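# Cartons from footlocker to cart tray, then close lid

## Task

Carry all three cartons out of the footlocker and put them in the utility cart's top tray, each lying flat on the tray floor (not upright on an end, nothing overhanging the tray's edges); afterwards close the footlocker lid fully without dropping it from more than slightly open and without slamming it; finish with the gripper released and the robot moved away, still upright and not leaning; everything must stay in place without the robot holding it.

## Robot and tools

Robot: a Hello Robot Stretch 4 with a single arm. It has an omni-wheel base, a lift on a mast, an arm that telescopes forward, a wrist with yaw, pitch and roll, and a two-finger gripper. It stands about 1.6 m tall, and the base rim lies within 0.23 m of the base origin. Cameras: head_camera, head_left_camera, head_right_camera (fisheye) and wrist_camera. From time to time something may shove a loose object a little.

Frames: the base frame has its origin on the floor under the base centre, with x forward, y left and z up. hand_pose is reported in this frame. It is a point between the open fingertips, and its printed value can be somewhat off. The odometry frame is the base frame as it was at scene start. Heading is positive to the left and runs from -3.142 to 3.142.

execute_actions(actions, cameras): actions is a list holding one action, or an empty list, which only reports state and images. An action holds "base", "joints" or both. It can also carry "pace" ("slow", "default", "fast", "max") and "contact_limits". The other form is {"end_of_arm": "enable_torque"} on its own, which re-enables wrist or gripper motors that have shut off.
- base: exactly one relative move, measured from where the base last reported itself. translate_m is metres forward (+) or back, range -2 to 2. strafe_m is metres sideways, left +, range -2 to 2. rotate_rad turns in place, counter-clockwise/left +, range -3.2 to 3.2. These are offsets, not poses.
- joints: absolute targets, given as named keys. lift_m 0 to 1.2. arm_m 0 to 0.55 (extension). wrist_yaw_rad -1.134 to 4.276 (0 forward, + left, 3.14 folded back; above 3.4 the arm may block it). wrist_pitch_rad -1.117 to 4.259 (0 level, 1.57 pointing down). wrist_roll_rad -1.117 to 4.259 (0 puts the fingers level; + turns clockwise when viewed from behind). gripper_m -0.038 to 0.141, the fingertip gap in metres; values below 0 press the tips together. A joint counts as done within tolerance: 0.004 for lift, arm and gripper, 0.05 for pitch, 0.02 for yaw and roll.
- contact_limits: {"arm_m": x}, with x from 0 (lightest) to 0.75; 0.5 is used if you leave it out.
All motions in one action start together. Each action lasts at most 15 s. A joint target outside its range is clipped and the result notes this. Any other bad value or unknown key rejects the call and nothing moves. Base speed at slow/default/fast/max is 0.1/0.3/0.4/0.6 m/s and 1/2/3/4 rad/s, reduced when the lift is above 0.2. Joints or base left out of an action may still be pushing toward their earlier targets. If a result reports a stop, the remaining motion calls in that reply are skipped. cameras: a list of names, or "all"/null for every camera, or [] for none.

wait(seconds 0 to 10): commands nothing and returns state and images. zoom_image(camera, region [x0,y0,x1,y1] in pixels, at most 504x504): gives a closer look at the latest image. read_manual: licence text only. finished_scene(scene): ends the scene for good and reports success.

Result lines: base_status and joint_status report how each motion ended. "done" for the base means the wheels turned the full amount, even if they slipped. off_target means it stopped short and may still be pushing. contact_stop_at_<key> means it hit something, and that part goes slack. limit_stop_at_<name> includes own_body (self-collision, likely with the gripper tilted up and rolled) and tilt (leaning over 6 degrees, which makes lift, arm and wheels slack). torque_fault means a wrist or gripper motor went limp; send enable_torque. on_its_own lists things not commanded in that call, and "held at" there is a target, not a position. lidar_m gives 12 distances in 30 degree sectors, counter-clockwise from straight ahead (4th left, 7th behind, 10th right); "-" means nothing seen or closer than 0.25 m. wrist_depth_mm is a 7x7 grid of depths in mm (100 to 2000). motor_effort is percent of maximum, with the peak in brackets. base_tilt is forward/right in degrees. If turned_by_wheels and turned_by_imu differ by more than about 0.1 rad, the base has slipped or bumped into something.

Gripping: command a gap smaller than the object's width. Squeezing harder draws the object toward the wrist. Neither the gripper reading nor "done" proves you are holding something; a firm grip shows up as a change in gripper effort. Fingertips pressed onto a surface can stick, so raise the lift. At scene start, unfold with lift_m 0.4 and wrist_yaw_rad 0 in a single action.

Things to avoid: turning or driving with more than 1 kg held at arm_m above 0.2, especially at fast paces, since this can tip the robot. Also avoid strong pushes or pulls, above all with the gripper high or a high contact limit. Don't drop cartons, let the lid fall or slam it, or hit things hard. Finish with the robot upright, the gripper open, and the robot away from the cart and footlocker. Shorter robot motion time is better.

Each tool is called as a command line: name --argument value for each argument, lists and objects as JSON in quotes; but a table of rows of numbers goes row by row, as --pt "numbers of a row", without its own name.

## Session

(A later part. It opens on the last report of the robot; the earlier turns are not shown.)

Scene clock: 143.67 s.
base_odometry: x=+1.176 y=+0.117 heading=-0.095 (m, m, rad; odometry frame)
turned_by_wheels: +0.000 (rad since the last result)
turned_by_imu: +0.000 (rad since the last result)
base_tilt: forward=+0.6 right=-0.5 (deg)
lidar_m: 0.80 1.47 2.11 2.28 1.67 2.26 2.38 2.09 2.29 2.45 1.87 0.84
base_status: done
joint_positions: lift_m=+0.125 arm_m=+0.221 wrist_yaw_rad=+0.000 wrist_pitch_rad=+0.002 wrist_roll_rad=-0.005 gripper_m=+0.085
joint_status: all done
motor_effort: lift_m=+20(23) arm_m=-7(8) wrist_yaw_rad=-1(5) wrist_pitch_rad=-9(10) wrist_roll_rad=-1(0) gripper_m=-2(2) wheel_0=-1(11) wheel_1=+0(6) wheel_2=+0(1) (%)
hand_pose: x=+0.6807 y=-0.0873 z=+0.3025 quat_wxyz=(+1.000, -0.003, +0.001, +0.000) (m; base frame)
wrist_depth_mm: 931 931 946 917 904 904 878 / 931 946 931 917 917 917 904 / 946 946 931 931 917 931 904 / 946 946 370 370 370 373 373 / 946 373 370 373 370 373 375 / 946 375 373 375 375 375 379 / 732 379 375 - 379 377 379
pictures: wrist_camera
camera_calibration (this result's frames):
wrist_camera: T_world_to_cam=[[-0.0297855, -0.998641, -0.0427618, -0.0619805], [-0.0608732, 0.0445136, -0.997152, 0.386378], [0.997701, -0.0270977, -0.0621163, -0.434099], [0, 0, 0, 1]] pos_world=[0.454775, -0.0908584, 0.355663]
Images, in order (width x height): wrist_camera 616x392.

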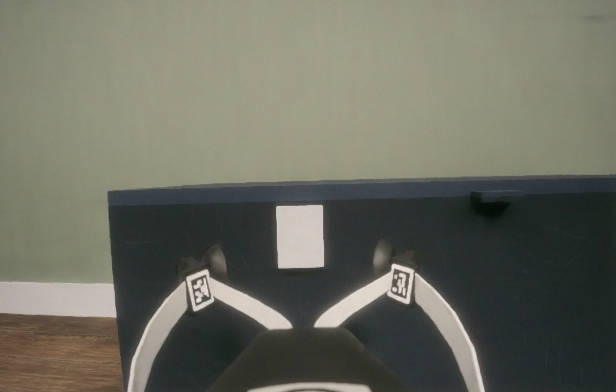

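execute_actions --actions '[{"joints":{"arm_m":0.345},"contact_limits":{"arm_m":0.05}}]' --cameras '["wrist_camera"]'

execute_actions --actions '[{"joints":{"gripper_m":0.0}}]' --cameras '["wrist_camera"]'

execute_actions --actions '[{"joints":{"arm_m":0.31},"pace":"slow"}]' --cameras '["wrist_camera","head_camera"]'

Scene clock: 152.80 s.
base_odometry: x=+1.176 y=+0.117 heading=-0.095 (m, m, rad; odometry frame)
turned_by_wheels: +0.000 (rad since the last result)
turned_by_imu: +0.000 (rad since the last result)
base_tilt: forward=+0.5 right=-0.4 (deg)
lidar_m: 0.81 1.44 2.05 2.28 1.67 2.27 2.39 2.09 2.30 2.45 1.86 0.84
base_status: not commanded
joint_positions: lift_m=+0.125 arm_m=+0.344 wrist_yaw_rad=+0.000 wrist_pitch_rad=+0.002 wrist_roll_rad=-0.005 gripper_m=+0.085
joint_status: all done
motor_effort: lift_m=+20(20) arm_m=+8(6) wrist_yaw_rad=+1(0) wrist_pitch_rad=-10(10) wrist_roll_rad=-1(0) gripper_m=-2(3) wheel_0=-1(1) wheel_1=+0(0) wheel_2=+0(1) (%)
contact_limits: arm_m 0.05
hand_pose: x=+0.8030 y=-0.0874 z=+0.3025 quat_wxyz=(+1.000, -0.003, +0.001, +0.000) (m; base frame)
wrist_depth_mm: 798 809 809 798 798 778 768 / 820 820 809 798 798 788 778 / 820 820 809 798 809 809 788 / 247 247 247 249 248 247 248 / 248 248 248 236 248 249 250 / 250 250 249 239 250 251 251 / 251 253 252 - 253 253 253
pictures: wrist_camera
camera_calibration (this result's frames):
wrist_camera: T_world_to_cam=[[-0.0302284, -0.998628, -0.0427619, -0.0581083], [-0.0608505, 0.0445406, -0.997153, 0.393815], [0.997689, -0.0275402, -0.0621134, -0.556163], [0, 0, 0, 1]] pos_world=[0.577085, -0.0908862, 0.355663]
Images, in order (width x height): wrist_camera 616x392.

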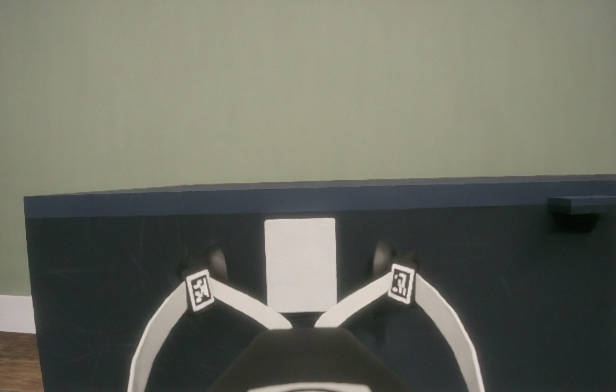

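Scene clock: 154.43 s.
base_odometry: x=+1.176 y=+0.117 heading=-0.095 (m, m, rad; odometry frame)
turned_by_wheels: +0.000 (rad since the last result)
turned_by_imu: +0.000 (rad since the last result)
base_tilt: forward=+0.5 right=-0.4 (deg)
lidar_m: 0.81 1.46 2.09 2.26 1.68 2.26 2.37 2.07 2.31 2.45 1.84 0.84
base_status: not commanded
joint_positions: lift_m=+0.125 arm_m=+0.344 wrist_yaw_rad=+0.002 wrist_pitch_rad=+0.002 wrist_roll_rad=-0.005 gripper_m=+0.001
joint_status: all done
motor_effort: lift_m=+20(20) arm_m=+4(8) wrist_yaw_rad=-5(4) wrist_pitch_rad=-9(9) wrist_roll_rad=+0(0) gripper_m=-31(33) wheel_0=-1(1) wheel_1=+0(0) wheel_2=+0(1) (%)
hand_pose: x=+0.8038 y=-0.0869 z=+0.3024 quat_wxyz=(+1.000, -0.003, +0.001, +0.001) (m; base frame)
wrist_depth_mm: 820 809 788 788 778 778 788 / 809 809 809 809 809 798 778 / 831 831 809 820 798 788 788 / 247 246 246 246 247 247 247 / 249 247 247 235 248 249 248 / 249 249 186 236 189 250 250 / 252 252 251 - 253 252 252
pictures: wrist_camera
camera_calibration (this result's frames):
wrist_camera: T_world_to_cam=[[-0.0284872, -0.998679, -0.0427596, -0.0589885], [-0.061005, 0.0444342, -0.997148, 0.393928], [0.997731, -0.0257974, -0.0621903, -0.556734], [0, 0, 0, 1]] pos_world=[0.577822, -0.0907768, 0.355658]
Images, in order (width x height): wrist_camera 616x392.

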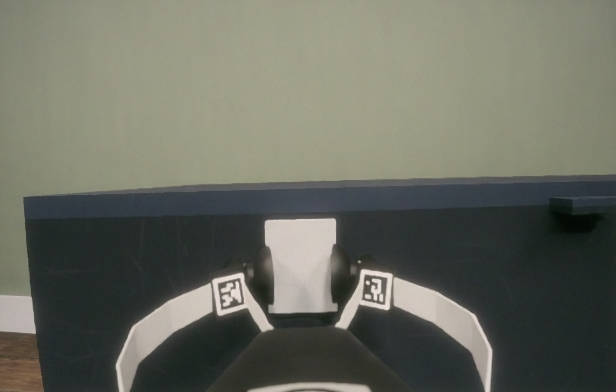

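Scene clock: 155.90 s.
base_odometry: x=+1.176 y=+0.117 heading=-0.095 (m, m, rad; odometry frame)
turned_by_wheels: +0.000 (rad since the last result)
turned_by_imu: +0.000 (rad since the last result)
base_tilt: forward=+0.6 right=-0.4 (deg)
lidar_m: 0.81 1.45 2.09 2.27 1.69 2.26 2.37 2.09 2.30 2.45 1.86 0.84
base_status: not commanded
joint_positions: lift_m=+0.125 arm_m=+0.311 wrist_yaw_rad=+0.000 wrist_pitch_rad=+0.002 wrist_roll_rad=-0.005 gripper_m=+0.000
joint_status: all done
motor_effort: lift_m=+20(20) arm_m=-8(12) wrist_yaw_rad=+1(28) wrist_pitch_rad=-10(10) wrist_roll_rad=+0(1) gripper_m=-5(30) wheel_0=-1(3) wheel_1=+0(1) wheel_2=+2(2) (%)
hand_pose: x=+0.7707 y=-0.0874 z=+0.3024 quat_wxyz=(+1.000, -0.003, +0.001, +0.000) (m; base frame)
wrist_depth_mm: 854 842 831 831 820 820 809 / 854 842 842 831 820 820 798 / 842 854 842 831 831 820 831 / 866 281 279 278 282 279 279 / 282 281 283 270 281 281 281 / 842 282 186 191 185 286 286 / 683 286 286 - 286 285 289
pictures: head_camera, wrist_camera
camera_calibration (this result's frames):
wrist_camera: T_world_to_cam=[[-0.0303184, -0.998625, -0.0427584, -0.0590423], [-0.0609601, 0.0445458, -0.997146, 0.3919], [0.99768, -0.0276253, -0.0622269, -0.5239], [0, 0, 0, 1]] pos_world=[0.544785, -0.0908915, 0.355656]
Images, in order (width x height): head_camera 420x560, wrist_camera 616x392.

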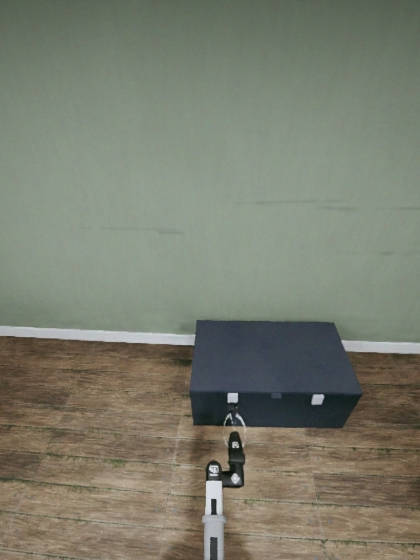

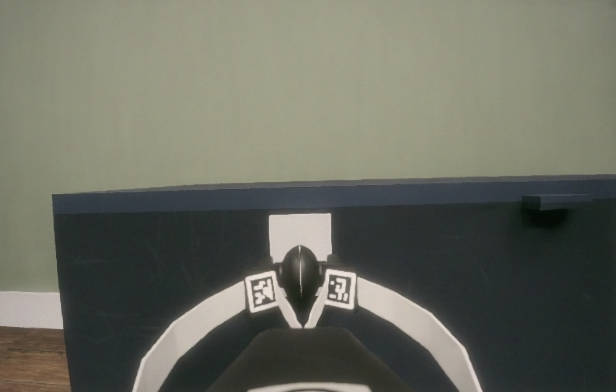

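execute_actions --actions '[{"joints":{"wrist_yaw_rad":1.45,"arm_m":0.25,"lift_m":0.115},"base":{"strafe_m":-0.47}}]' --cameras '[]'

execute_actions --actions '[{"joints":{"arm_m":0.1},"base":{"translate_m":0.35}}]' --cameras '["wrist_camera","head_left_camera"]'

zoom_image --camera "head_left_camera" --region '[130,370,270,480]'

Scene clock: 190.60 s.
base_odometry: x=+1.132 y=-0.351 heading=-0.095 (m, m, rad; odometry frame)
turned_by_wheels: +0.000 (rad since the last result)
turned_by_imu: -0.001 (rad since the last result)
base_tilt: forward=+0.5 right=-0.5 (deg)
lidar_m: 0.79 0.83 2.03 2.33 2.15 2.50 2.40 1.84 2.05 2.00 1.83 1.38
base_status: done
joint_positions: lift_m=+0.115 arm_m=+0.251 wrist_yaw_rad=+1.450 wrist_pitch_rad=+0.002 wrist_roll_rad=-0.005 gripper_m=+0.000
joint_status: all done
motor_effort: lift_m=+16(18) arm_m=-7(7) wrist_yaw_rad=+2(6) wrist_pitch_rad=-10(10) wrist_roll_rad=+0(0) gripper_m=-7(6) wheel_0=-1(10) wheel_1=-2(11) wheel_2=+1(3) (%)
hand_pose: x=+0.5439 y=+0.2758 z=+0.2928 quat_wxyz=(+0.749, -0.003, -0.001, +0.663) (m; base frame)
wrist_depth_mm: - - - - - 1397 1078 / - - - - - 1430 1042 / - - - - - 1464 1042 / - - - - - 496 362 / 1863 1863 1808 1808 1756 496 359 / 1025 1025 186 191 185 500 377 / 723 691 691 - 668 442 373
pictures: none
No camera images: the call's "cameras" was empty. Leave "cameras" out to get every camera's image.

Scene clock: 193.27 s.
base_odometry: x=+1.480 y=-0.384 heading=-0.094 (m, m, rad; odometry frame)
turned_by_wheels: +0.000 (rad since the last result)
turned_by_imu: -0.001 (rad since the last result)
base_tilt: forward=+0.4 right=-0.5 (deg)
lidar_m: 0.44 0.48 0.67 2.73 2.27 2.84 2.75 2.14 2.05 2.01 1.33 0.48
base_status: done
joint_positions: lift_m=+0.115 arm_m=+0.101 wrist_yaw_rad=+1.450 wrist_pitch_rad=+0.002 wrist_roll_rad=-0.005 gripper_m=+0.000
joint_status: all done
motor_effort: lift_m=+16(16) arm_m=-7(7) wrist_yaw_rad=+1(3) wrist_pitch_rad=-10(10) wrist_roll_rad=+0(0) gripper_m=-6(6) wheel_0=+2(5) wheel_1=+2(6) wheel_2=+2(10) (%)
hand_pose: x=+0.3938 y=+0.2758 z=+0.2928 quat_wxyz=(+0.749, -0.003, -0.001, +0.663) (m; base frame)
wrist_depth_mm: - - - - 1808 1060 798 / - - - - - 1098 798 / - - - - 1983 1098 831 / - - - - 279 146 - / 1921 1921 1863 455 279 165 - / 1025 1008 185 191 185 165 - / 741 683 691 - 259 147 -
pictures: head_left_camera, wrist_camera
camera_calibration (this result's frames):
wrist_camera: T_world_to_cam=[[0.987686, -0.150493, -0.0427594, -0.342934], [-0.0515713, -0.0551449, -0.997146, 0.366924], [0.147705, 0.987072, -0.0622269, -0.0835814], [0, 0, 0, 1]] pos_world=[0.369979, 0.0511258, 0.346012]
Images, in order (width x height): head_left_camera 420x672, wrist_camera 616x392.

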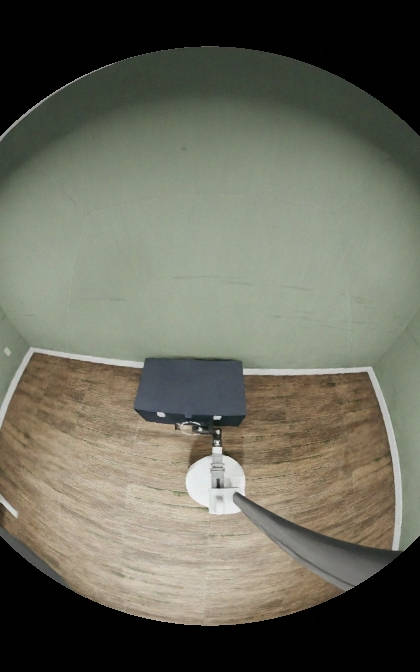

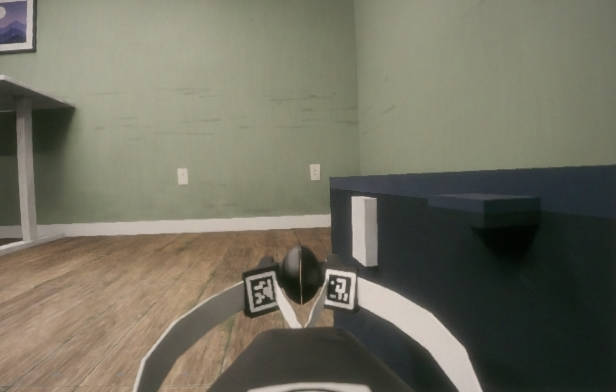

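Region (130, 370, 270, 480) of head_left_camera's 420x672 image, scaled by 3.600, with more detail than that image has; it fills the top 396 rows of this view, and the rest is white.

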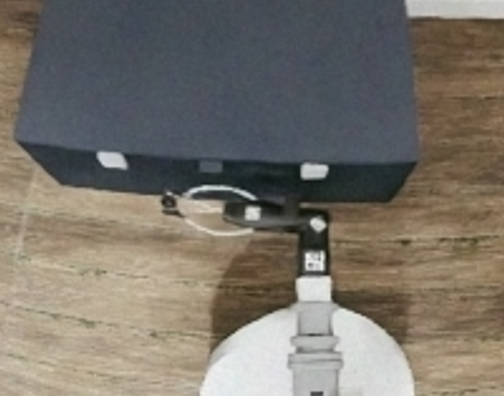

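execute_actions --actions '[{"joints":{"arm_m":0.122},"base":{"strafe_m":0.025},"contact_limits":{"arm_m":0.03},"pace":"slow"}]' --cameras '[]'

execute_actions --actions '[{"joints":{"lift_m":0.15},"pace":"slow"}]' --cameras '["wrist_camera","head_left_camera"]'

zoom_image --camera "head_left_camera" --region '[130,370,270,480]'

Scene clock: 201.23 s.
base_odometry: x=+1.483 y=-0.360 heading=-0.094 (m, m, rad; odometry frame)
turned_by_wheels: +0.000 (rad since the last result)
turned_by_imu: +0.000 (rad since the last result)
base_tilt: forward=+0.5 right=-0.4 (deg)
lidar_m: 0.45 0.49 0.68 2.71 2.23 2.85 2.76 2.15 2.10 2.03 1.37 0.47
base_status: done
joint_positions: lift_m=+0.115 arm_m=+0.121 wrist_yaw_rad=+1.450 wrist_pitch_rad=+0.002 wrist_roll_rad=-0.005 gripper_m=+0.000
joint_status: all done
motor_effort: lift_m=+16(16) arm_m=+8(6) wrist_yaw_rad=+2(0) wrist_pitch_rad=-10(10) wrist_roll_rad=+0(1) gripper_m=-6(7) wheel_0=-4(8) wheel_1=+2(10) wheel_2=+0(1) (%)
contact_limits: arm_m 0.03
hand_pose: x=+0.4131 y=+0.2758 z=+0.2928 quat_wxyz=(+0.749, -0.003, -0.001, +0.663) (m; base frame)
wrist_depth_mm: - - - - 1808 1060 788 / - - - - 1921 1078 788 / - - - - 1863 1078 788 / - - - - 225 125 - / 1983 1921 1808 319 227 126 - / 1025 1008 185 191 177 135 - / 732 691 691 - 209 119 -
pictures: none
No camera images: the call's "cameras" was empty. Leave "cameras" out to get every camera's image.

Scene clock: 202.37 s.
base_odometry: x=+1.483 y=-0.360 heading=-0.094 (m, m, rad; odometry frame)
turned_by_wheels: +0.000 (rad since the last result)
turned_by_imu: +0.000 (rad since the last result)
base_tilt: forward=+0.6 right=-0.5 (deg)
lidar_m: 0.45 0.48 0.70 2.72 2.21 2.83 2.76 2.14 2.08 2.03 1.36 0.48
base_status: not commanded
joint_positions: lift_m=+0.150 arm_m=+0.121 wrist_yaw_rad=+1.450 wrist_pitch_rad=+0.006 wrist_roll_rad=-0.005 gripper_m=+0.000
joint_status: all done
motor_effort: lift_m=+24(24) arm_m=+8(8) wrist_yaw_rad=+0(1) wrist_pitch_rad=-20(21) wrist_roll_rad=-3(2) gripper_m=-6(7) wheel_0=-4(4) wheel_1=+2(2) wheel_2=-1(0) (%)
hand_pose: x=+0.4132 y=+0.2758 z=+0.3261 quat_wxyz=(+0.749, -0.004, +0.001, +0.663) (m; base frame)
wrist_depth_mm: - - - - 1808 1042 778 / - - - - 1863 1042 778 / - - - - 1863 1078 778 / - - - - 512 449 407 / - - 1983 320 227 153 - / 1098 1118 186 191 166 113 - / 798 750 750 - 211 117 -
pictures: head_left_camera, wrist_camera
camera_calibration (this result's frames):
wrist_camera: T_world_to_cam=[[0.987635, -0.150649, -0.0433739, -0.360384], [-0.0527355, -0.0587115, -0.996881, 0.402476], [0.147632, 0.986842, -0.0659301, -0.0830681], [0, 0, 0, 1]] pos_world=[0.389416, 0.0513136, 0.380113]
Images, in order (width x height): head_left_camera 420x672, wrist_camera 616x392.

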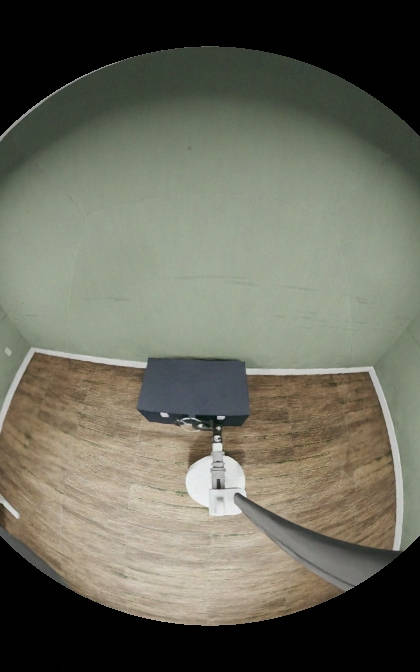

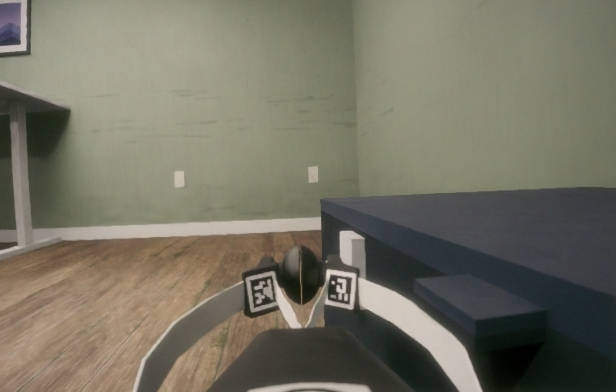

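Region (130, 370, 270, 480) of head_left_camera's 420x672 image, scaled by 3.600, with more detail than that image has; it fills the top 396 rows of this view, and the rest is white.

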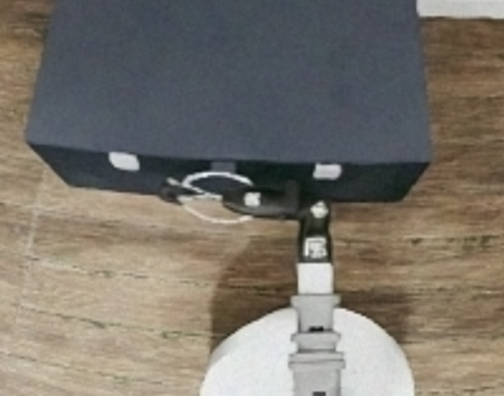

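execute_actions --actions '[{"joints":{"lift_m":0.162,"arm_m":0.127},"pace":"slow","contact_limits":{"arm_m":0.05}}]' --cameras '["wrist_camera"]'

Scene clock: 207.33 s.
base_odometry: x=+1.483 y=-0.360 heading=-0.094 (m, m, rad; odometry frame)
turned_by_wheels: +0.000 (rad since the last result)
turned_by_imu: +0.000 (rad since the last result)
base_tilt: forward=+0.4 right=-0.4 (deg)
lidar_m: 0.43 0.49 0.69 2.71 2.23 2.85 2.75 2.15 2.10 2.02 1.37 0.45
base_status: not commanded
joint_positions: lift_m=+0.161 arm_m=+0.125 wrist_yaw_rad=+1.453 wrist_pitch_rad=+0.020 wrist_roll_rad=-0.001 gripper_m=+0.000
joint_status: all done
on_its_own: wrist_pitch_rad is at rest, and its effort (-61) is outside its rest range (-23 to +23); wrist_roll_rad is at rest, and its effort (-14) is outside its rest range (-13 to +13)
motor_effort: lift_m=+31(32) arm_m=+10(9) wrist_yaw_rad=-9(9) wrist_pitch_rad=-61(61) wrist_roll_rad=-14(13) gripper_m=-7(8) wheel_0=-4(4) wheel_1=+1(1) wheel_2=+0(0) (%)
contact_limits: arm_m 0.05
hand_pose: x=+0.4168 y=+0.2762 z=+0.3334 quat_wxyz=(+0.747, -0.007, +0.007, +0.664) (m; base frame)
wrist_depth_mm: - - - - 1756 1025 768 / - - - - 1808 1060 778 / - - - - 1808 1060 778 / - - - - 399 351 320 / - 1921 1863 317 224 147 - / 1078 1118 185 191 163 111 - / 778 741 732 - 209 112 -
pictures: wrist_camera
camera_calibration (this result's frames):
wrist_camera: T_world_to_cam=[[0.987887, -0.147992, -0.0466571, -0.36336], [-0.0578748, -0.0724202, -0.995694, 0.415499], [0.143976, 0.986333, -0.080108, -0.0770839], [0, 0, 0, 1]] pos_world=[0.394104, 0.0523464, 0.390581]
Images, in order (width x height): wrist_camera 616x392.

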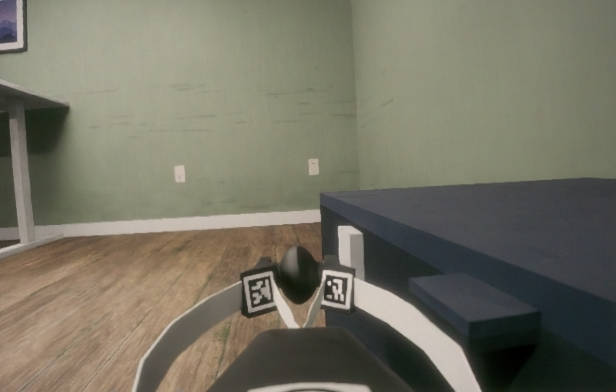

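execute_actions --actions '[{"joints":{"wrist_pitch_rad":-0.03},"pace":"slow"}]' --cameras '["wrist_camera"]'

Scene clock: 211.70 s.
base_odometry: x=+1.483 y=-0.360 heading=-0.094 (m, m, rad; odometry frame)
turned_by_wheels: +0.000 (rad since the last result)
turned_by_imu: +0.000 (rad since the last result)
base_tilt: forward=+0.5 right=-0.6 (deg)
lidar_m: 0.45 0.50 0.68 2.72 2.25 2.84 2.77 2.15 2.10 2.04 1.35 0.47
base_status: not commanded
joint_positions: lift_m=+0.161 arm_m=+0.126 wrist_yaw_rad=+1.451 wrist_pitch_rad=-0.005 wrist_roll_rad=+0.001 gripper_m=+0.000
joint_status: all done
on_its_own: wrist_pitch_rad is at rest, and its effort (-76) is outside its rest range (-23 to +23); wrist_roll_rad is at rest, and its effort (-17) is outside its rest range (-13 to +13)
motor_effort: lift_m=+32(31) arm_m=+7(10) wrist_yaw_rad=-3(7) wrist_pitch_rad=-76(74) wrist_roll_rad=-17(18) gripper_m=-6(8) wheel_0=-4(3) wheel_1=+2(1) wheel_2=+0(0) (%)
hand_pose: x=+0.4179 y=+0.2760 z=+0.3405 quat_wxyz=(+0.748, +0.002, -0.002, +0.664) (m; base frame)
wrist_depth_mm: - - - - 1808 1025 759 / - - - - 1756 1025 768 / - - - - 1863 1060 778 / - - - - 508 424 377 / - - - 320 225 151 - / 1160 1160 186 190 164 114 - / 854 778 768 - 211 114 -
pictures: wrist_camera
camera_calibration (this result's frames):
wrist_camera: T_world_to_cam=[[0.987641, -0.148896, -0.04894, -0.362947], [-0.0565879, -0.0475666, -0.997264, 0.415808], [0.146161, 0.987708, -0.0554044, -0.0861655], [0, 0, 0, 1]] pos_world=[0.394585, 0.0508436, 0.392134]
Images, in order (width x height): wrist_camera 616x392.

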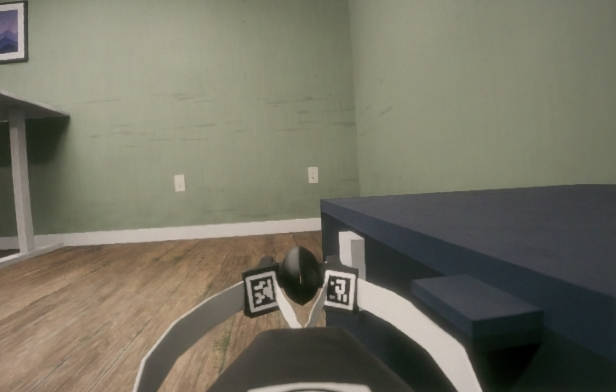

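It's saturating, so the lid may be starting to move.

execute_actions --actions '[{"joints":{"wrist_pitch_rad":-0.06},"pace":"slow"}]' --cameras '["wrist_camera"]'

Scene clock: 216.10 s.
base_odometry: x=+1.483 y=-0.360 heading=-0.094 (m, m, rad; odometry frame)
turned_by_wheels: +0.000 (rad since the last result)
turned_by_imu: +0.000 (rad since the last result)
base_tilt: forward=+0.6 right=-0.5 (deg)
lidar_m: 0.44 0.49 0.68 2.72 2.25 2.84 2.77 2.14 2.09 2.02 1.38 0.47
base_status: not commanded
joint_positions: lift_m=+0.161 arm_m=+0.126 wrist_yaw_rad=+1.451 wrist_pitch_rad=-0.029 wrist_roll_rad=+0.001 gripper_m=+0.000
joint_status: all done
on_its_own: wrist_pitch_rad is at rest, and its effort (-92) is outside its rest range (-23 to +23); wrist_roll_rad is at rest, and its effort (-20) is outside its rest range (-13 to +13)
motor_effort: lift_m=+31(31) arm_m=+6(7) wrist_yaw_rad=-1(2) wrist_pitch_rad=-92(94) wrist_roll_rad=-20(19) gripper_m=-5(6) wheel_0=-2(4) wheel_1=+2(2) wheel_2=+0(0) (%)
hand_pose: x=+0.4181 y=+0.2758 z=+0.3476 quat_wxyz=(+0.748, +0.010, -0.011, +0.663) (m; base frame)
wrist_depth_mm: - - - - 1756 1025 759 / - - - - 1808 1025 768 / - - - - 1921 1060 788 / - - - - 1537 904 488 / - - - 330 232 156 - / 1229 1255 186 192 169 114 - / 866 820 788 - 215 118 -
pictures: wrist_camera
camera_calibration (this result's frames):
wrist_camera: T_world_to_cam=[[0.987681, -0.148116, -0.0504821, -0.362613], [-0.0544814, -0.0230667, -0.998248, 0.415599], [0.146692, 0.988701, -0.0308521, -0.0946717], [0, 0, 0, 1]] pos_world=[0.394676, 0.0494799, 0.393645]
Images, in order (width x height): wrist_camera 616x392.

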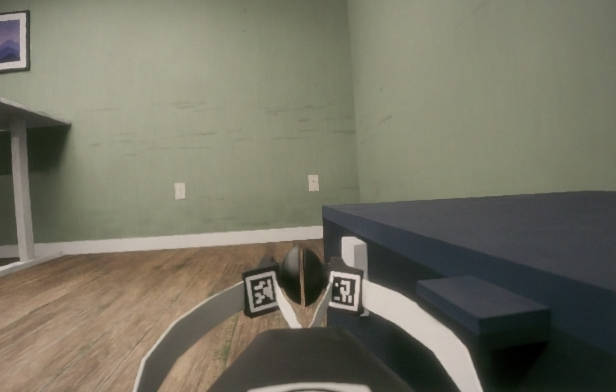

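execute_actions --actions '[{"joints":{"wrist_pitch_rad":0,"lift_m":0.1}}]' --cameras '[]'

execute_actions --actions '[{"joints":{"arm_m":0.1,"lift_m":0.04,"wrist_pitch_rad":-0.1},"base":{"translate_m":-0.02}}]' --cameras '["wrist_camera"]'

zoom_image --camera "wrist_camera" --region '[280,60,560,280]'

Scene clock: 227.47 s.
base_odometry: x=+1.483 y=-0.360 heading=-0.094 (m, m, rad; odometry frame)
turned_by_wheels: +0.000 (rad since the last result)
turned_by_imu: +0.000 (rad since the last result)
base_tilt: forward=+0.5 right=-0.4 (deg)
lidar_m: 0.44 0.47 0.69 2.71 2.21 2.84 2.76 2.17 2.09 2.03 1.38 0.47
base_status: not commanded
joint_positions: lift_m=+0.100 arm_m=+0.126 wrist_yaw_rad=+1.451 wrist_pitch_rad=+0.003 wrist_roll_rad=-0.005 gripper_m=+0.000
joint_status: all done
motor_effort: lift_m=+15(31) arm_m=+6(6) wrist_yaw_rad=-1(9) wrist_pitch_rad=-11(88) wrist_roll_rad=-2(20) gripper_m=-7(8) wheel_0=-2(2) wheel_1=+1(2) wheel_2=+0(0) (%)
hand_pose: x=+0.4182 y=+0.2759 z=+0.2778 quat_wxyz=(+0.748, -0.003, -0.001, +0.663) (m; base frame)
wrist_depth_mm: - - - - 1756 1025 778 / - - - - 1808 1060 778 / - - - - 1618 131 - / - - - - 210 124 - / 1863 1863 1808 297 213 126 - / 976 976 186 191 174 126 - / 699 661 654 - 196 115 -
pictures: none
No camera images: the call's "cameras" was empty. Leave "cameras" out to get every camera's image.

Scene clock: 228.63 s.
base_odometry: x=+1.463 y=-0.358 heading=-0.095 (m, m, rad; odometry frame)
turned_by_wheels: +0.000 (rad since the last result)
turned_by_imu: +0.000 (rad since the last result)
base_tilt: forward=+0.6 right=-0.5 (deg)
lidar_m: 0.46 0.49 0.69 2.71 2.24 2.81 2.74 2.12 2.08 2.04 1.40 0.48
base_status: done
joint_positions: lift_m=+0.040 arm_m=+0.101 wrist_yaw_rad=+1.450 wrist_pitch_rad=-0.098 wrist_roll_rad=-0.005 gripper_m=+0.000
joint_status: all done
motor_effort: lift_m=+15(15) arm_m=-7(7) wrist_yaw_rad=+0(1) wrist_pitch_rad=-11(12) wrist_roll_rad=-1(1) gripper_m=-7(7) wheel_0=-1(7) wheel_1=-2(5) wheel_2=-1(10) (%)
hand_pose: x=+0.3935 y=+0.2745 z=+0.2466 quat_wxyz=(+0.748, +0.030, -0.038, +0.662) (m; base frame)
wrist_depth_mm: - - - - 1921 1098 - / - - - - 1921 195 - / - - - - 364 196 153 / - - - - 309 198 154 / - - - - 338 199 155 / 1182 1138 186 191 185 198 154 / 741 683 699 - 307 177 -
pictures: wrist_camera
camera_calibration (this result's frames):
wrist_camera: T_world_to_cam=[[0.988269, -0.145667, -0.0458775, -0.345607], [-0.039897, 0.0437168, -0.998247, 0.289289], [0.147417, 0.988367, 0.0373923, -0.109928], [0, 0, 0, 1]] pos_world=[0.3693, 0.0456585, 0.277037]
Images, in order (width x height): wrist_camera 616x392.

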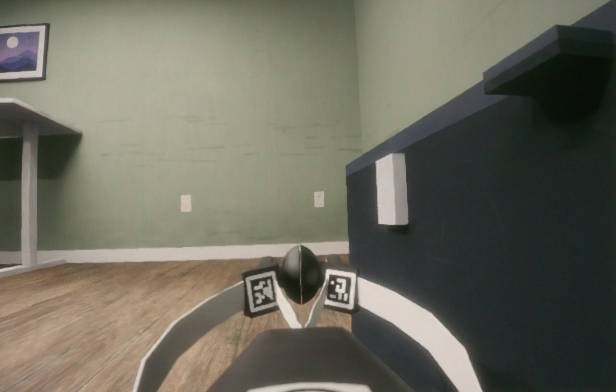

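Region (280, 60, 560, 280) of wrist_camera's 616x392 image, scaled by 1.800; it fills the top 396 rows of this view, and the rest is white.

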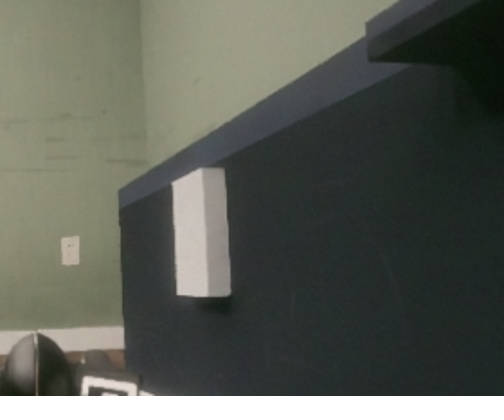

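execute_actions --actions '[{"joints":{"arm_m":0.13,"lift_m":0.115,"wrist_pitch_rad":0.1,"wrist_yaw_rad":1.6},"base":{"strafe_m":0.04}}]' --cameras '[]'

execute_actions --actions '[{"joints":{"arm_m":0.19},"pace":"slow","contact_limits":{"arm_m":0.03}}]' --cameras '["wrist_camera","head_left_camera"]'

zoom_image --camera "head_left_camera" --region '[150,390,250,460]'

Scene clock: 250.67 s.
base_odometry: x=+1.467 y=-0.318 heading=-0.095 (m, m, rad; odometry frame)
turned_by_wheels: +0.000 (rad since the last result)
turned_by_imu: +0.000 (rad since the last result)
base_tilt: forward=+0.5 right=-0.5 (deg)
lidar_m: 0.45 0.48 0.72 2.67 2.17 2.81 2.73 2.15 2.14 2.05 1.38 0.48
base_status: done
joint_positions: lift_m=+0.115 arm_m=+0.129 wrist_yaw_rad=+1.600 wrist_pitch_rad=+0.102 wrist_roll_rad=-0.005 gripper_m=+0.000
joint_status: all done
motor_effort: lift_m=+21(23) arm_m=+8(5) wrist_yaw_rad=+2(5) wrist_pitch_rad=-8(6) wrist_roll_rad=-1(1) gripper_m=-7(6) wheel_0=+1(12) wheel_1=+0(8) wheel_2=+0(1) (%)
hand_pose: x=+0.3787 y=+0.2894 z=+0.2637 quat_wxyz=(+0.696, -0.038, +0.034, +0.716) (m; base frame)
wrist_depth_mm: - - - - - 1464 1008 / - - - - - 1464 991 / - - - - - 234 165 / - - - - 1708 222 162 / 1229 1255 1229 1160 960 224 162 / 778 788 186 191 185 223 162 / 597 564 574 - 424 191 -
pictures: none
No camera images: the call's "cameras" was empty. Leave "cameras" out to get every camera's image.

Scene clock: 252.50 s.
base_odometry: x=+1.467 y=-0.318 heading=-0.095 (m, m, rad; odometry frame)
turned_by_wheels: +0.000 (rad since the last result)
turned_by_imu: +0.000 (rad since the last result)
base_tilt: forward=+0.6 right=-0.3 (deg)
lidar_m: 0.48 0.52 0.69 2.66 2.18 2.80 2.73 2.16 2.14 2.07 1.41 0.48
base_status: not commanded
joint_positions: lift_m=+0.115 arm_m=+0.189 wrist_yaw_rad=+1.600 wrist_pitch_rad=+0.102 wrist_roll_rad=-0.005 gripper_m=+0.000
joint_status: all done
motor_effort: lift_m=+21(21) arm_m=+8(8) wrist_yaw_rad=+1(3) wrist_pitch_rad=-8(8) wrist_roll_rad=-1(1) gripper_m=-7(6) wheel_0=+1(1) wheel_1=+0(0) wheel_2=+0(0) (%)
contact_limits: arm_m 0.03
hand_pose: x=+0.4387 y=+0.2894 z=+0.2637 quat_wxyz=(+0.696, -0.038, +0.034, +0.716) (m; base frame)
wrist_depth_mm: - - - - - 1336 904 / - - - - - 1336 931 / - - - - 228 - - / - - - - 229 - - / 1229 1229 1205 1182 205 112 - / 788 788 186 191 165 111 - / 591 569 569 - 177 105 -
pictures: head_left_camera, wrist_camera
camera_calibration (this result's frames):
wrist_camera: T_world_to_cam=[[0.99919, -0.00562014, -0.039836, -0.434215], [-0.0402211, -0.160888, -0.986153, 0.363716], [-0.000866807, 0.986957, -0.160984, -0.0141554], [0, 0, 0, 1]] pos_world=[0.44848, 0.0700478, 0.339103]
Images, in order (width x height): head_left_camera 420x672, wrist_camera 616x392.

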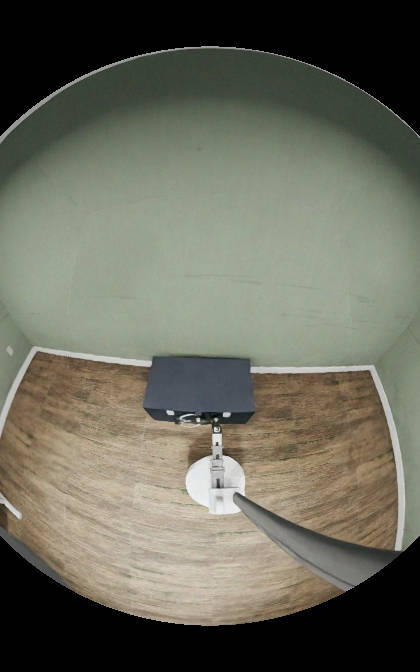

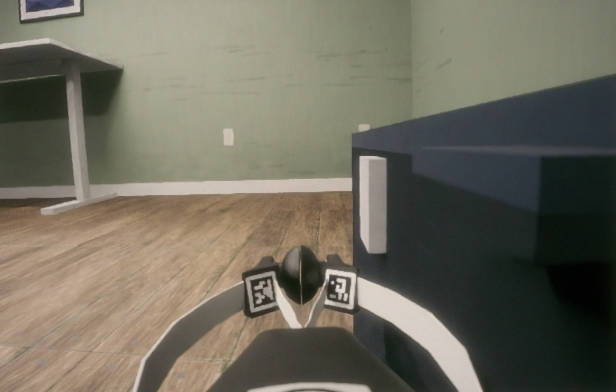

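Region (150, 390, 250, 460) of head_left_camera's 420x672 image, scaled by 5.040, with more detail than that image has; it fills the top 353 rows of this view, and the rest is white.

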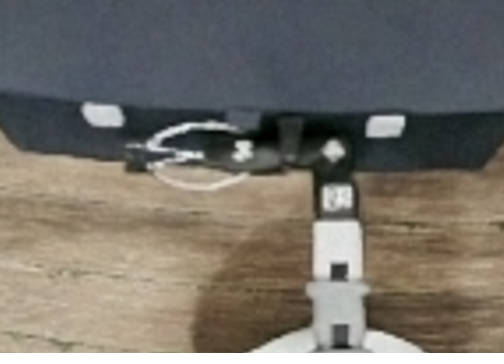

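execute_actions --actions '[{"joints":{"arm_m":0.195,"lift_m":0.16},"pace":"slow","contact_limits":{"arm_m":0.03}}]' --cameras '["wrist_camera"]'

execute_actions --actions '[{"joints":{"wrist_pitch_rad":0.06},"pace":"slow"}]' --cameras '["wrist_camera"]'

Scene clock: 259.37 s.
base_odometry: x=+1.467 y=-0.318 heading=-0.095 (m, m, rad; odometry frame)
turned_by_wheels: +0.000 (rad since the last result)
turned_by_imu: +0.000 (rad since the last result)
base_tilt: forward=+0.6 right=-0.6 (deg)
lidar_m: 0.46 0.51 0.73 2.67 2.18 2.81 2.72 2.16 2.14 2.06 1.39 0.49
base_status: not commanded
joint_positions: lift_m=+0.159 arm_m=+0.193 wrist_yaw_rad=+1.601 wrist_pitch_rad=+0.112 wrist_roll_rad=-0.004 gripper_m=+0.000
joint_status: all done
on_its_own: wrist_pitch_rad is at rest, and its effort (-39) is outside its rest range (-23 to +23)
motor_effort: lift_m=+32(31) arm_m=+10(10) wrist_yaw_rad=-4(17) wrist_pitch_rad=-39(39) wrist_roll_rad=-4(4) gripper_m=-6(7) wheel_0=+1(1) wheel_1=+0(0) wheel_2=-3(2) (%)
contact_limits: arm_m 0.03
hand_pose: x=+0.4427 y=+0.2892 z=+0.3048 quat_wxyz=(+0.695, -0.042, +0.038, +0.717) (m; base frame)
wrist_depth_mm: - - - - - 1281 904 / - - - - - 1308 891 / - - - - - 1160 820 / - - - - 204 126 - / 1336 1308 1281 1229 206 111 - / 842 854 186 191 185 - - / 661 615 615 - 179 - -
pictures: wrist_camera
camera_calibration (this result's frames):
wrist_camera: T_world_to_cam=[[0.999173, -0.00431967, -0.0404187, -0.436825], [-0.0405605, -0.171508, -0.984347, 0.407012], [-0.00268009, 0.985173, -0.171542, -0.00282362], [0, 0, 0, 1]] pos_world=[0.452965, 0.0707008, 0.382501]
Images, in order (width x height): wrist_camera 616x392.

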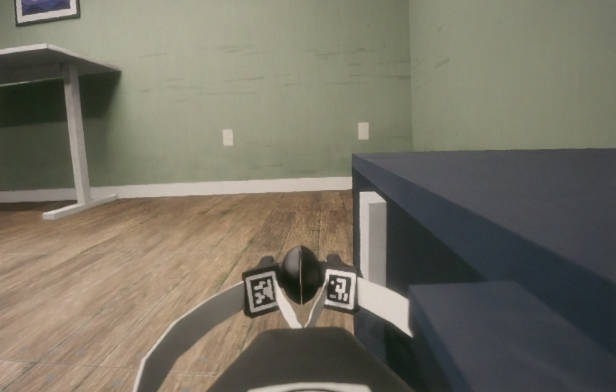

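Scene clock: 259.87 s.
base_odometry: x=+1.467 y=-0.318 heading=-0.095 (m, m, rad; odometry frame)
turned_by_wheels: +0.000 (rad since the last result)
turned_by_imu: +0.000 (rad since the last result)
base_tilt: forward=+0.6 right=-0.5 (deg)
lidar_m: 0.48 0.53 0.72 2.67 2.18 2.80 2.74 2.12 2.14 2.07 1.39 0.50
base_status: not commanded
joint_positions: lift_m=+0.159 arm_m=+0.193 wrist_yaw_rad=+1.605 wrist_pitch_rad=+0.071 wrist_roll_rad=-0.004 gripper_m=+0.000
joint_status: all done
on_its_own: wrist_yaw_rad is at rest, and its effort (-14) is outside its rest range (-13 to +13); wrist_pitch_rad is at rest, and its effort (-35) is outside its rest range (-23 to +23)
motor_effort: lift_m=+30(32) arm_m=+10(10) wrist_yaw_rad=-14(18) wrist_pitch_rad=-35(43) wrist_roll_rad=-4(4) gripper_m=-6(7) wheel_0=+1(1) wheel_1=+0(0) wheel_2=-3(3) (%)
hand_pose: x=+0.4415 y=+0.2906 z=+0.3168 quat_wxyz=(+0.694, -0.027, +0.023, +0.719) (m; base frame)
wrist_depth_mm: - - - - - 1336 917 / - - - - - 1336 891 / - - - - - 1397 917 / - - - - 254 171 215 / 1576 1537 1537 1464 225 116 - / 931 946 186 191 175 - - / 707 668 676 - 193 - -
pictures: wrist_camera
camera_calibration (this result's frames):
wrist_camera: T_world_to_cam=[[0.999125, 0.00139312, -0.0418048, -0.436332], [-0.0412621, -0.131014, -0.990521, 0.409524], [-0.00685693, 0.99138, -0.130842, -0.0149993], [0, 0, 0, 1]] pos_world=[0.452746, 0.0691313, 0.385439]
Images, in order (width x height): wrist_camera 616x392.

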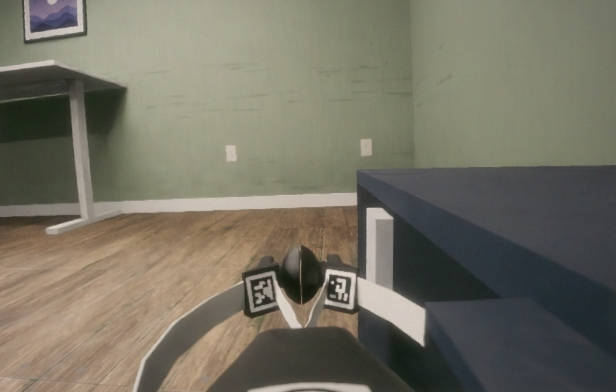

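execute_actions --actions '[{"joints":{"wrist_pitch_rad":0.0},"pace":"slow"}]' --cameras '["wrist_camera"]'

execute_actions --actions '[{"joints":{"wrist_pitch_rad":-0.05},"pace":"slow"}]' --cameras '["wrist_camera"]'

Scene clock: 265.93 s.
base_odometry: x=+1.467 y=-0.318 heading=-0.094 (m, m, rad; odometry frame)
turned_by_wheels: +0.000 (rad since the last result)
turned_by_imu: +0.000 (rad since the last result)
base_tilt: forward=+0.5 right=-0.4 (deg)
lidar_m: 0.47 0.54 0.73 2.67 2.18 2.82 2.74 2.15 2.14 2.06 1.38 0.51
base_status: not commanded
joint_positions: lift_m=+0.159 arm_m=+0.194 wrist_yaw_rad=+1.604 wrist_pitch_rad=+0.016 wrist_roll_rad=-0.002 gripper_m=+0.000
joint_status: all done
on_its_own: wrist_pitch_rad is at rest, and its effort (-50) is outside its rest range (-23 to +23)
motor_effort: lift_m=+27(30) arm_m=+8(10) wrist_yaw_rad=-9(27) wrist_pitch_rad=-50(48) wrist_roll_rad=-10(11) gripper_m=-7(6) wheel_0=+3(3) wheel_1=+2(2) wheel_2=-3(3) (%)
hand_pose: x=+0.4423 y=+0.2912 z=+0.3328 quat_wxyz=(+0.695, -0.006, +0.005, +0.719) (m; base frame)
wrist_depth_mm: - - - - - 1308 904 / - - - - - 1308 891 / - - - - - 1336 917 / - - - - 433 353 324 / - - 1863 1808 233 139 - / 1078 1098 186 191 175 125 - / 798 750 732 - 225 115 -
pictures: wrist_camera
camera_calibration (this result's frames):
wrist_camera: T_world_to_cam=[[0.998946, 0.00191028, -0.0458552, -0.435189], [-0.0455758, -0.0763447, -0.996039, 0.413357], [-0.00540351, 0.99708, -0.0761772, -0.0339377], [0, 0, 0, 1]] pos_world=[0.453386, 0.0662275, 0.389179]
Images, in order (width x height): wrist_camera 616x392.

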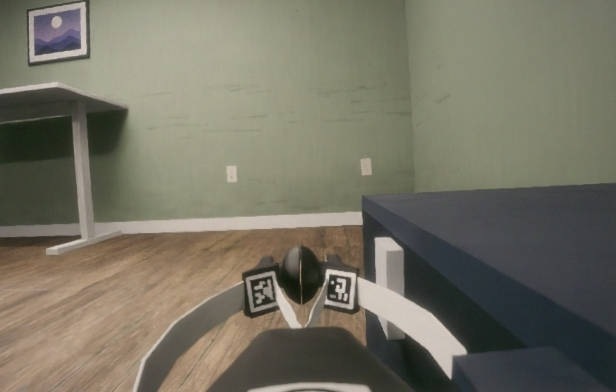

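Scene clock: 266.47 s.
base_odometry: x=+1.467 y=-0.318 heading=-0.094 (m, m, rad; odometry frame)
turned_by_wheels: +0.000 (rad since the last result)
turned_by_imu: +0.000 (rad since the last result)
base_tilt: forward=+0.6 right=-0.4 (deg)
lidar_m: 0.49 0.52 0.73 2.67 2.18 2.82 2.73 2.14 2.15 2.08 1.38 0.50
base_status: not commanded
joint_positions: lift_m=+0.159 arm_m=+0.194 wrist_yaw_rad=+1.599 wrist_pitch_rad=-0.027 wrist_roll_rad=+0.001 gripper_m=+0.000
joint_status: all done
on_its_own: wrist_pitch_rad is at rest, and its effort (-68) is outside its rest range (-23 to +23); wrist_roll_rad is at rest, and its effort (-17) is outside its rest range (-13 to +13)
motor_effort: lift_m=+30(30) arm_m=+5(8) wrist_yaw_rad=+4(10) wrist_pitch_rad=-68(69) wrist_roll_rad=-17(18) gripper_m=-6(7) wheel_0=+3(3) wheel_1=+2(2) wheel_2=+0(3) (%)
hand_pose: x=+0.4443 y=+0.2907 z=+0.3452 quat_wxyz=(+0.697, +0.010, -0.009, +0.717) (m; base frame)
wrist_depth_mm: - - - - - 1255 891 / - - - - - 1308 878 / - - - - - 1308 891 / - - - - - 1160 842 / - - - - 233 144 - / 1281 1229 186 191 174 124 - / 891 831 809 - 219 115 -
pictures: wrist_camera
camera_calibration (this result's frames):
wrist_camera: T_world_to_cam=[[0.998775, -0.00091611, -0.0494727, -0.434389], [-0.0494761, -0.0327734, -0.998237, 0.415553], [-0.000706893, 0.999462, -0.0327786, -0.0502887], [0, 0, 0, 1]] pos_world=[0.454382, 0.0634828, 0.391682]
Images, in order (width x height): wrist_camera 616x392.

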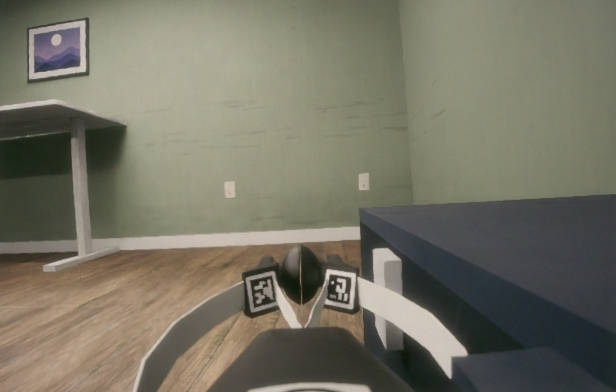

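execute_actions --actions '[{"joints":{"wrist_pitch_rad":-0.1},"pace":"slow"}]' --cameras '["wrist_camera"]'

Scene clock: 271.93 s.
base_odometry: x=+1.467 y=-0.318 heading=-0.095 (m, m, rad; odometry frame)
turned_by_wheels: +0.000 (rad since the last result)
turned_by_imu: -0.001 (rad since the last result)
base_tilt: forward=+0.5 right=-0.5 (deg)
lidar_m: 0.50 0.53 0.72 2.67 2.17 2.81 2.73 2.16 2.13 2.07 1.38 0.51
base_status: not commanded
joint_positions: lift_m=+0.159 arm_m=+0.194 wrist_yaw_rad=+1.596 wrist_pitch_rad=-0.077 wrist_roll_rad=+0.001 gripper_m=+0.000
joint_status: all done
on_its_own: wrist_pitch_rad is at rest, and its effort (-70) is outside its rest range (-23 to +23); wrist_roll_rad is at rest, and its effort (-20) is outside its rest range (-13 to +13)
motor_effort: lift_m=+31(31) arm_m=+5(6) wrist_yaw_rad=+13(15) wrist_pitch_rad=-70(82) wrist_roll_rad=-20(21) gripper_m=-6(7) wheel_0=+1(3) wheel_1=+0(2) wheel_2=+0(0) (%)
hand_pose: x=+0.4453 y=+0.2897 z=+0.3593 quat_wxyz=(+0.698, +0.028, -0.026, +0.715) (m; base frame)
wrist_depth_mm: - - - - - 1205 878 / - - - - - 1281 866 / - - - - - 1281 891 / - - - - - 1308 891 / - - - - 244 163 189 / 1537 1499 186 190 175 124 - / 1008 917 917 - 213 115 -
pictures: wrist_camera
camera_calibration (this result's frames):
wrist_camera: T_world_to_cam=[[0.998663, -0.00129515, -0.0516747, -0.433809], [-0.0516456, 0.0168183, -0.998524, 0.416372], [0.00216232, 0.999858, 0.0167289, -0.0680266], [0, 0, 0, 1]] pos_world=[0.45488, 0.0604525, 0.394478]
Images, in order (width x height): wrist_camera 616x392.

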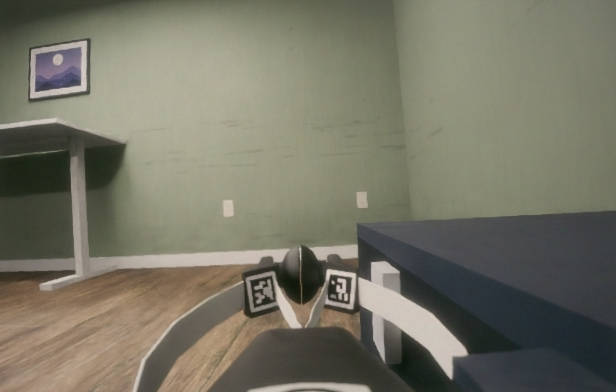

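execute_actions --actions '[{"joints":{"wrist_pitch_rad":-0.17},"pace":"slow"}]' --cameras '["wrist_camera","head_left_camera"]'

zoom_image --camera "head_left_camera" --region '[130,340,270,460]'

Scene clock: 278.13 s.
base_odometry: x=+1.467 y=-0.318 heading=-0.095 (m, m, rad; odometry frame)
turned_by_wheels: +0.000 (rad since the last result)
turned_by_imu: +0.000 (rad since the last result)
base_tilt: forward=+0.6 right=-0.4 (deg)
lidar_m: 0.49 0.51 0.73 2.67 2.19 2.81 2.74 2.12 2.14 2.07 1.39 0.51
base_status: not commanded
joint_positions: lift_m=+0.160 arm_m=+0.194 wrist_yaw_rad=+1.603 wrist_pitch_rad=-0.169 wrist_roll_rad=-0.005 gripper_m=+0.000
joint_status: all done
motor_effort: lift_m=+19(32) arm_m=+4(5) wrist_yaw_rad=-7(20) wrist_pitch_rad=-7(86) wrist_roll_rad=-1(22) gripper_m=-7(7) wheel_0=+3(3) wheel_1=+2(2) wheel_2=-2(3) (%)
hand_pose: x=+0.4435 y=+0.2870 z=+0.3866 quat_wxyz=(+0.693, +0.059, -0.060, +0.716) (m; base frame)
wrist_depth_mm: - - - - - 1281 891 / - - - - - 1336 891 / - - - - - 1366 904 / - - - - - 1366 917 / - - - - - 1366 891 / - - 186 191 185 259 245 / 1366 1229 1255 - 203 142 -
pictures: head_left_camera, wrist_camera
camera_calibration (this result's frames):
wrist_camera: T_world_to_cam=[[0.998825, 0.00932799, -0.047556, -0.435237], [-0.0482863, 0.10801, -0.992976, 0.413757], [-0.00412595, 0.994106, 0.108333, -0.0967592], [0, 0, 0, 1]] pos_world=[0.454305, 0.0555591, 0.400635]
Images, in order (width x height): head_left_camera 420x672, wrist_camera 616x392.

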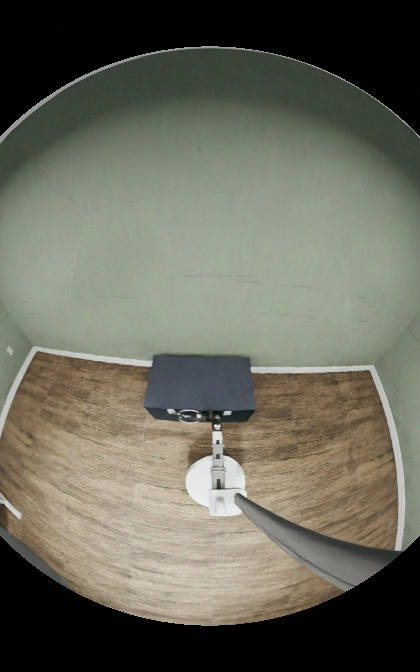

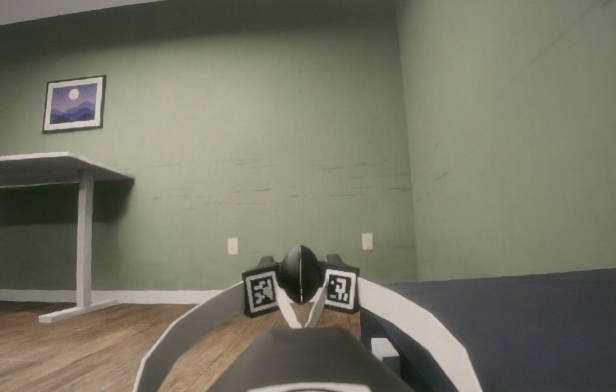

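Region (130, 340, 270, 460) of head_left_camera's 420x672 image, scaled by 3.600, with more detail than that image has; it fills the top 432 rows of this view, and the rest is white.

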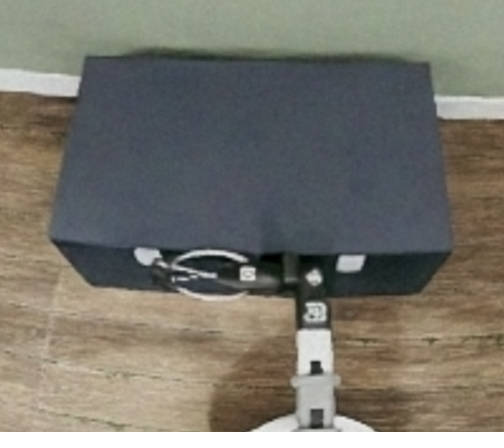

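execute_actions --actions '[{"joints":{"arm_m":0.1,"lift_m":0.2},"base":{"translate_m":-0.2}}]' --cameras '[]'

execute_actions --actions '[{"joints":{"lift_m":0.095,"wrist_yaw_rad":0,"wrist_pitch_rad":0,"gripper_m":0.085}}]' --cameras '["wrist_camera","head_camera"]'

Scene clock: 286.50 s.
base_odometry: x=+1.268 y=-0.299 heading=-0.095 (m, m, rad; odometry frame)
turned_by_wheels: +0.000 (rad since the last result)
turned_by_imu: +0.000 (rad since the last result)
base_tilt: forward=+0.5 right=-0.5 (deg)
lidar_m: 0.69 0.70 1.84 2.70 2.10 2.60 2.54 1.97 2.11 2.05 1.65 0.71
base_status: done
joint_positions: lift_m=+0.200 arm_m=+0.101 wrist_yaw_rad=+1.600 wrist_pitch_rad=-0.168 wrist_roll_rad=-0.005 gripper_m=+0.000
joint_status: all done
motor_effort: lift_m=+21(23) arm_m=-7(10) wrist_yaw_rad=-1(6) wrist_pitch_rad=-9(9) wrist_roll_rad=-2(1) gripper_m=-7(6) wheel_0=-2(3) wheel_1=-2(8) wheel_2=+2(10) (%)
hand_pose: x=+0.3512 y=+0.2869 z=+0.4263 quat_wxyz=(+0.694, +0.059, -0.060, +0.715) (m; base frame)
wrist_depth_mm: - - - - - 1921 1336 / - - - - - 1983 1308 / - - - - - - 1308 / - - - - - - 1336 / - - - - - - 1336 / - - 186 190 185 1921 1366 / 1464 1308 1336 - 1255 1229 1229
pictures: none
No camera images: the call's "cameras" was empty. Leave "cameras" out to get every camera's image.

Scene clock: 288.13 s.
base_odometry: x=+1.268 y=-0.299 heading=-0.095 (m, m, rad; odometry frame)
turned_by_wheels: +0.000 (rad since the last result)
turned_by_imu: +0.000 (rad since the last result)
base_tilt: forward=+0.4 right=-0.4 (deg)
lidar_m: 0.68 0.71 1.83 2.68 2.08 2.61 2.53 1.98 2.13 2.05 1.66 0.73
base_status: not commanded
joint_positions: lift_m=+0.095 arm_m=+0.101 wrist_yaw_rad=+0.001 wrist_pitch_rad=+0.002 wrist_roll_rad=-0.005 gripper_m=+0.085
joint_status: all done
motor_effort: lift_m=+15(19) arm_m=-7(7) wrist_yaw_rad=+0(6) wrist_pitch_rad=-8(8) wrist_roll_rad=-1(1) gripper_m=-2(6) wheel_0=-2(2) wheel_1=-2(2) wheel_2=+2(2) (%)
hand_pose: x=+0.5607 y=-0.0873 z=+0.2729 quat_wxyz=(+1.000, -0.003, +0.001, +0.000) (m; base frame)
wrist_depth_mm: 904 891 891 891 878 878 866 / 904 891 891 891 891 866 866 / 904 891 904 904 878 891 878 / 362 362 362 362 364 368 891 / 362 366 366 368 368 370 891 / 368 366 368 368 370 375 842 / 373 368 370 - 375 377 627
pictures: head_camera, wrist_camera
camera_calibration (this result's frames):
wrist_camera: T_world_to_cam=[[-0.0296311, -0.998633, -0.0430483, -0.0667824], [-0.0607152, 0.0447859, -0.99715, 0.349563], [0.997715, -0.026933, -0.0619592, -0.316245], [0, 0, 0, 1]] pos_world=[0.334767, -0.090864, 0.326097]
Images, in order (width x height): head_camera 420x560, wrist_camera 616x392.

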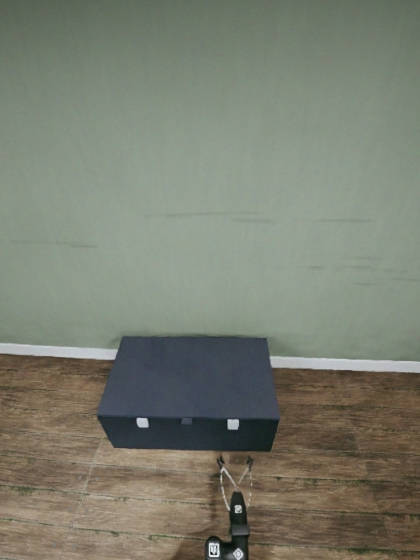

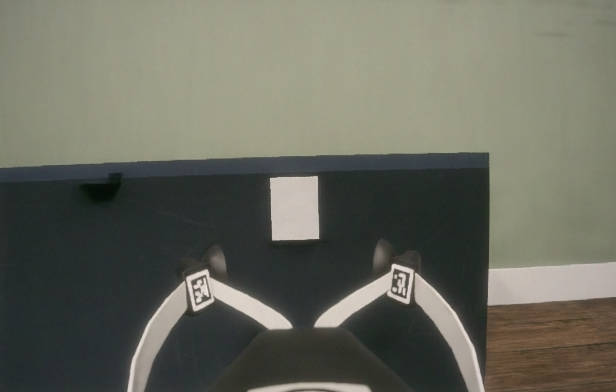

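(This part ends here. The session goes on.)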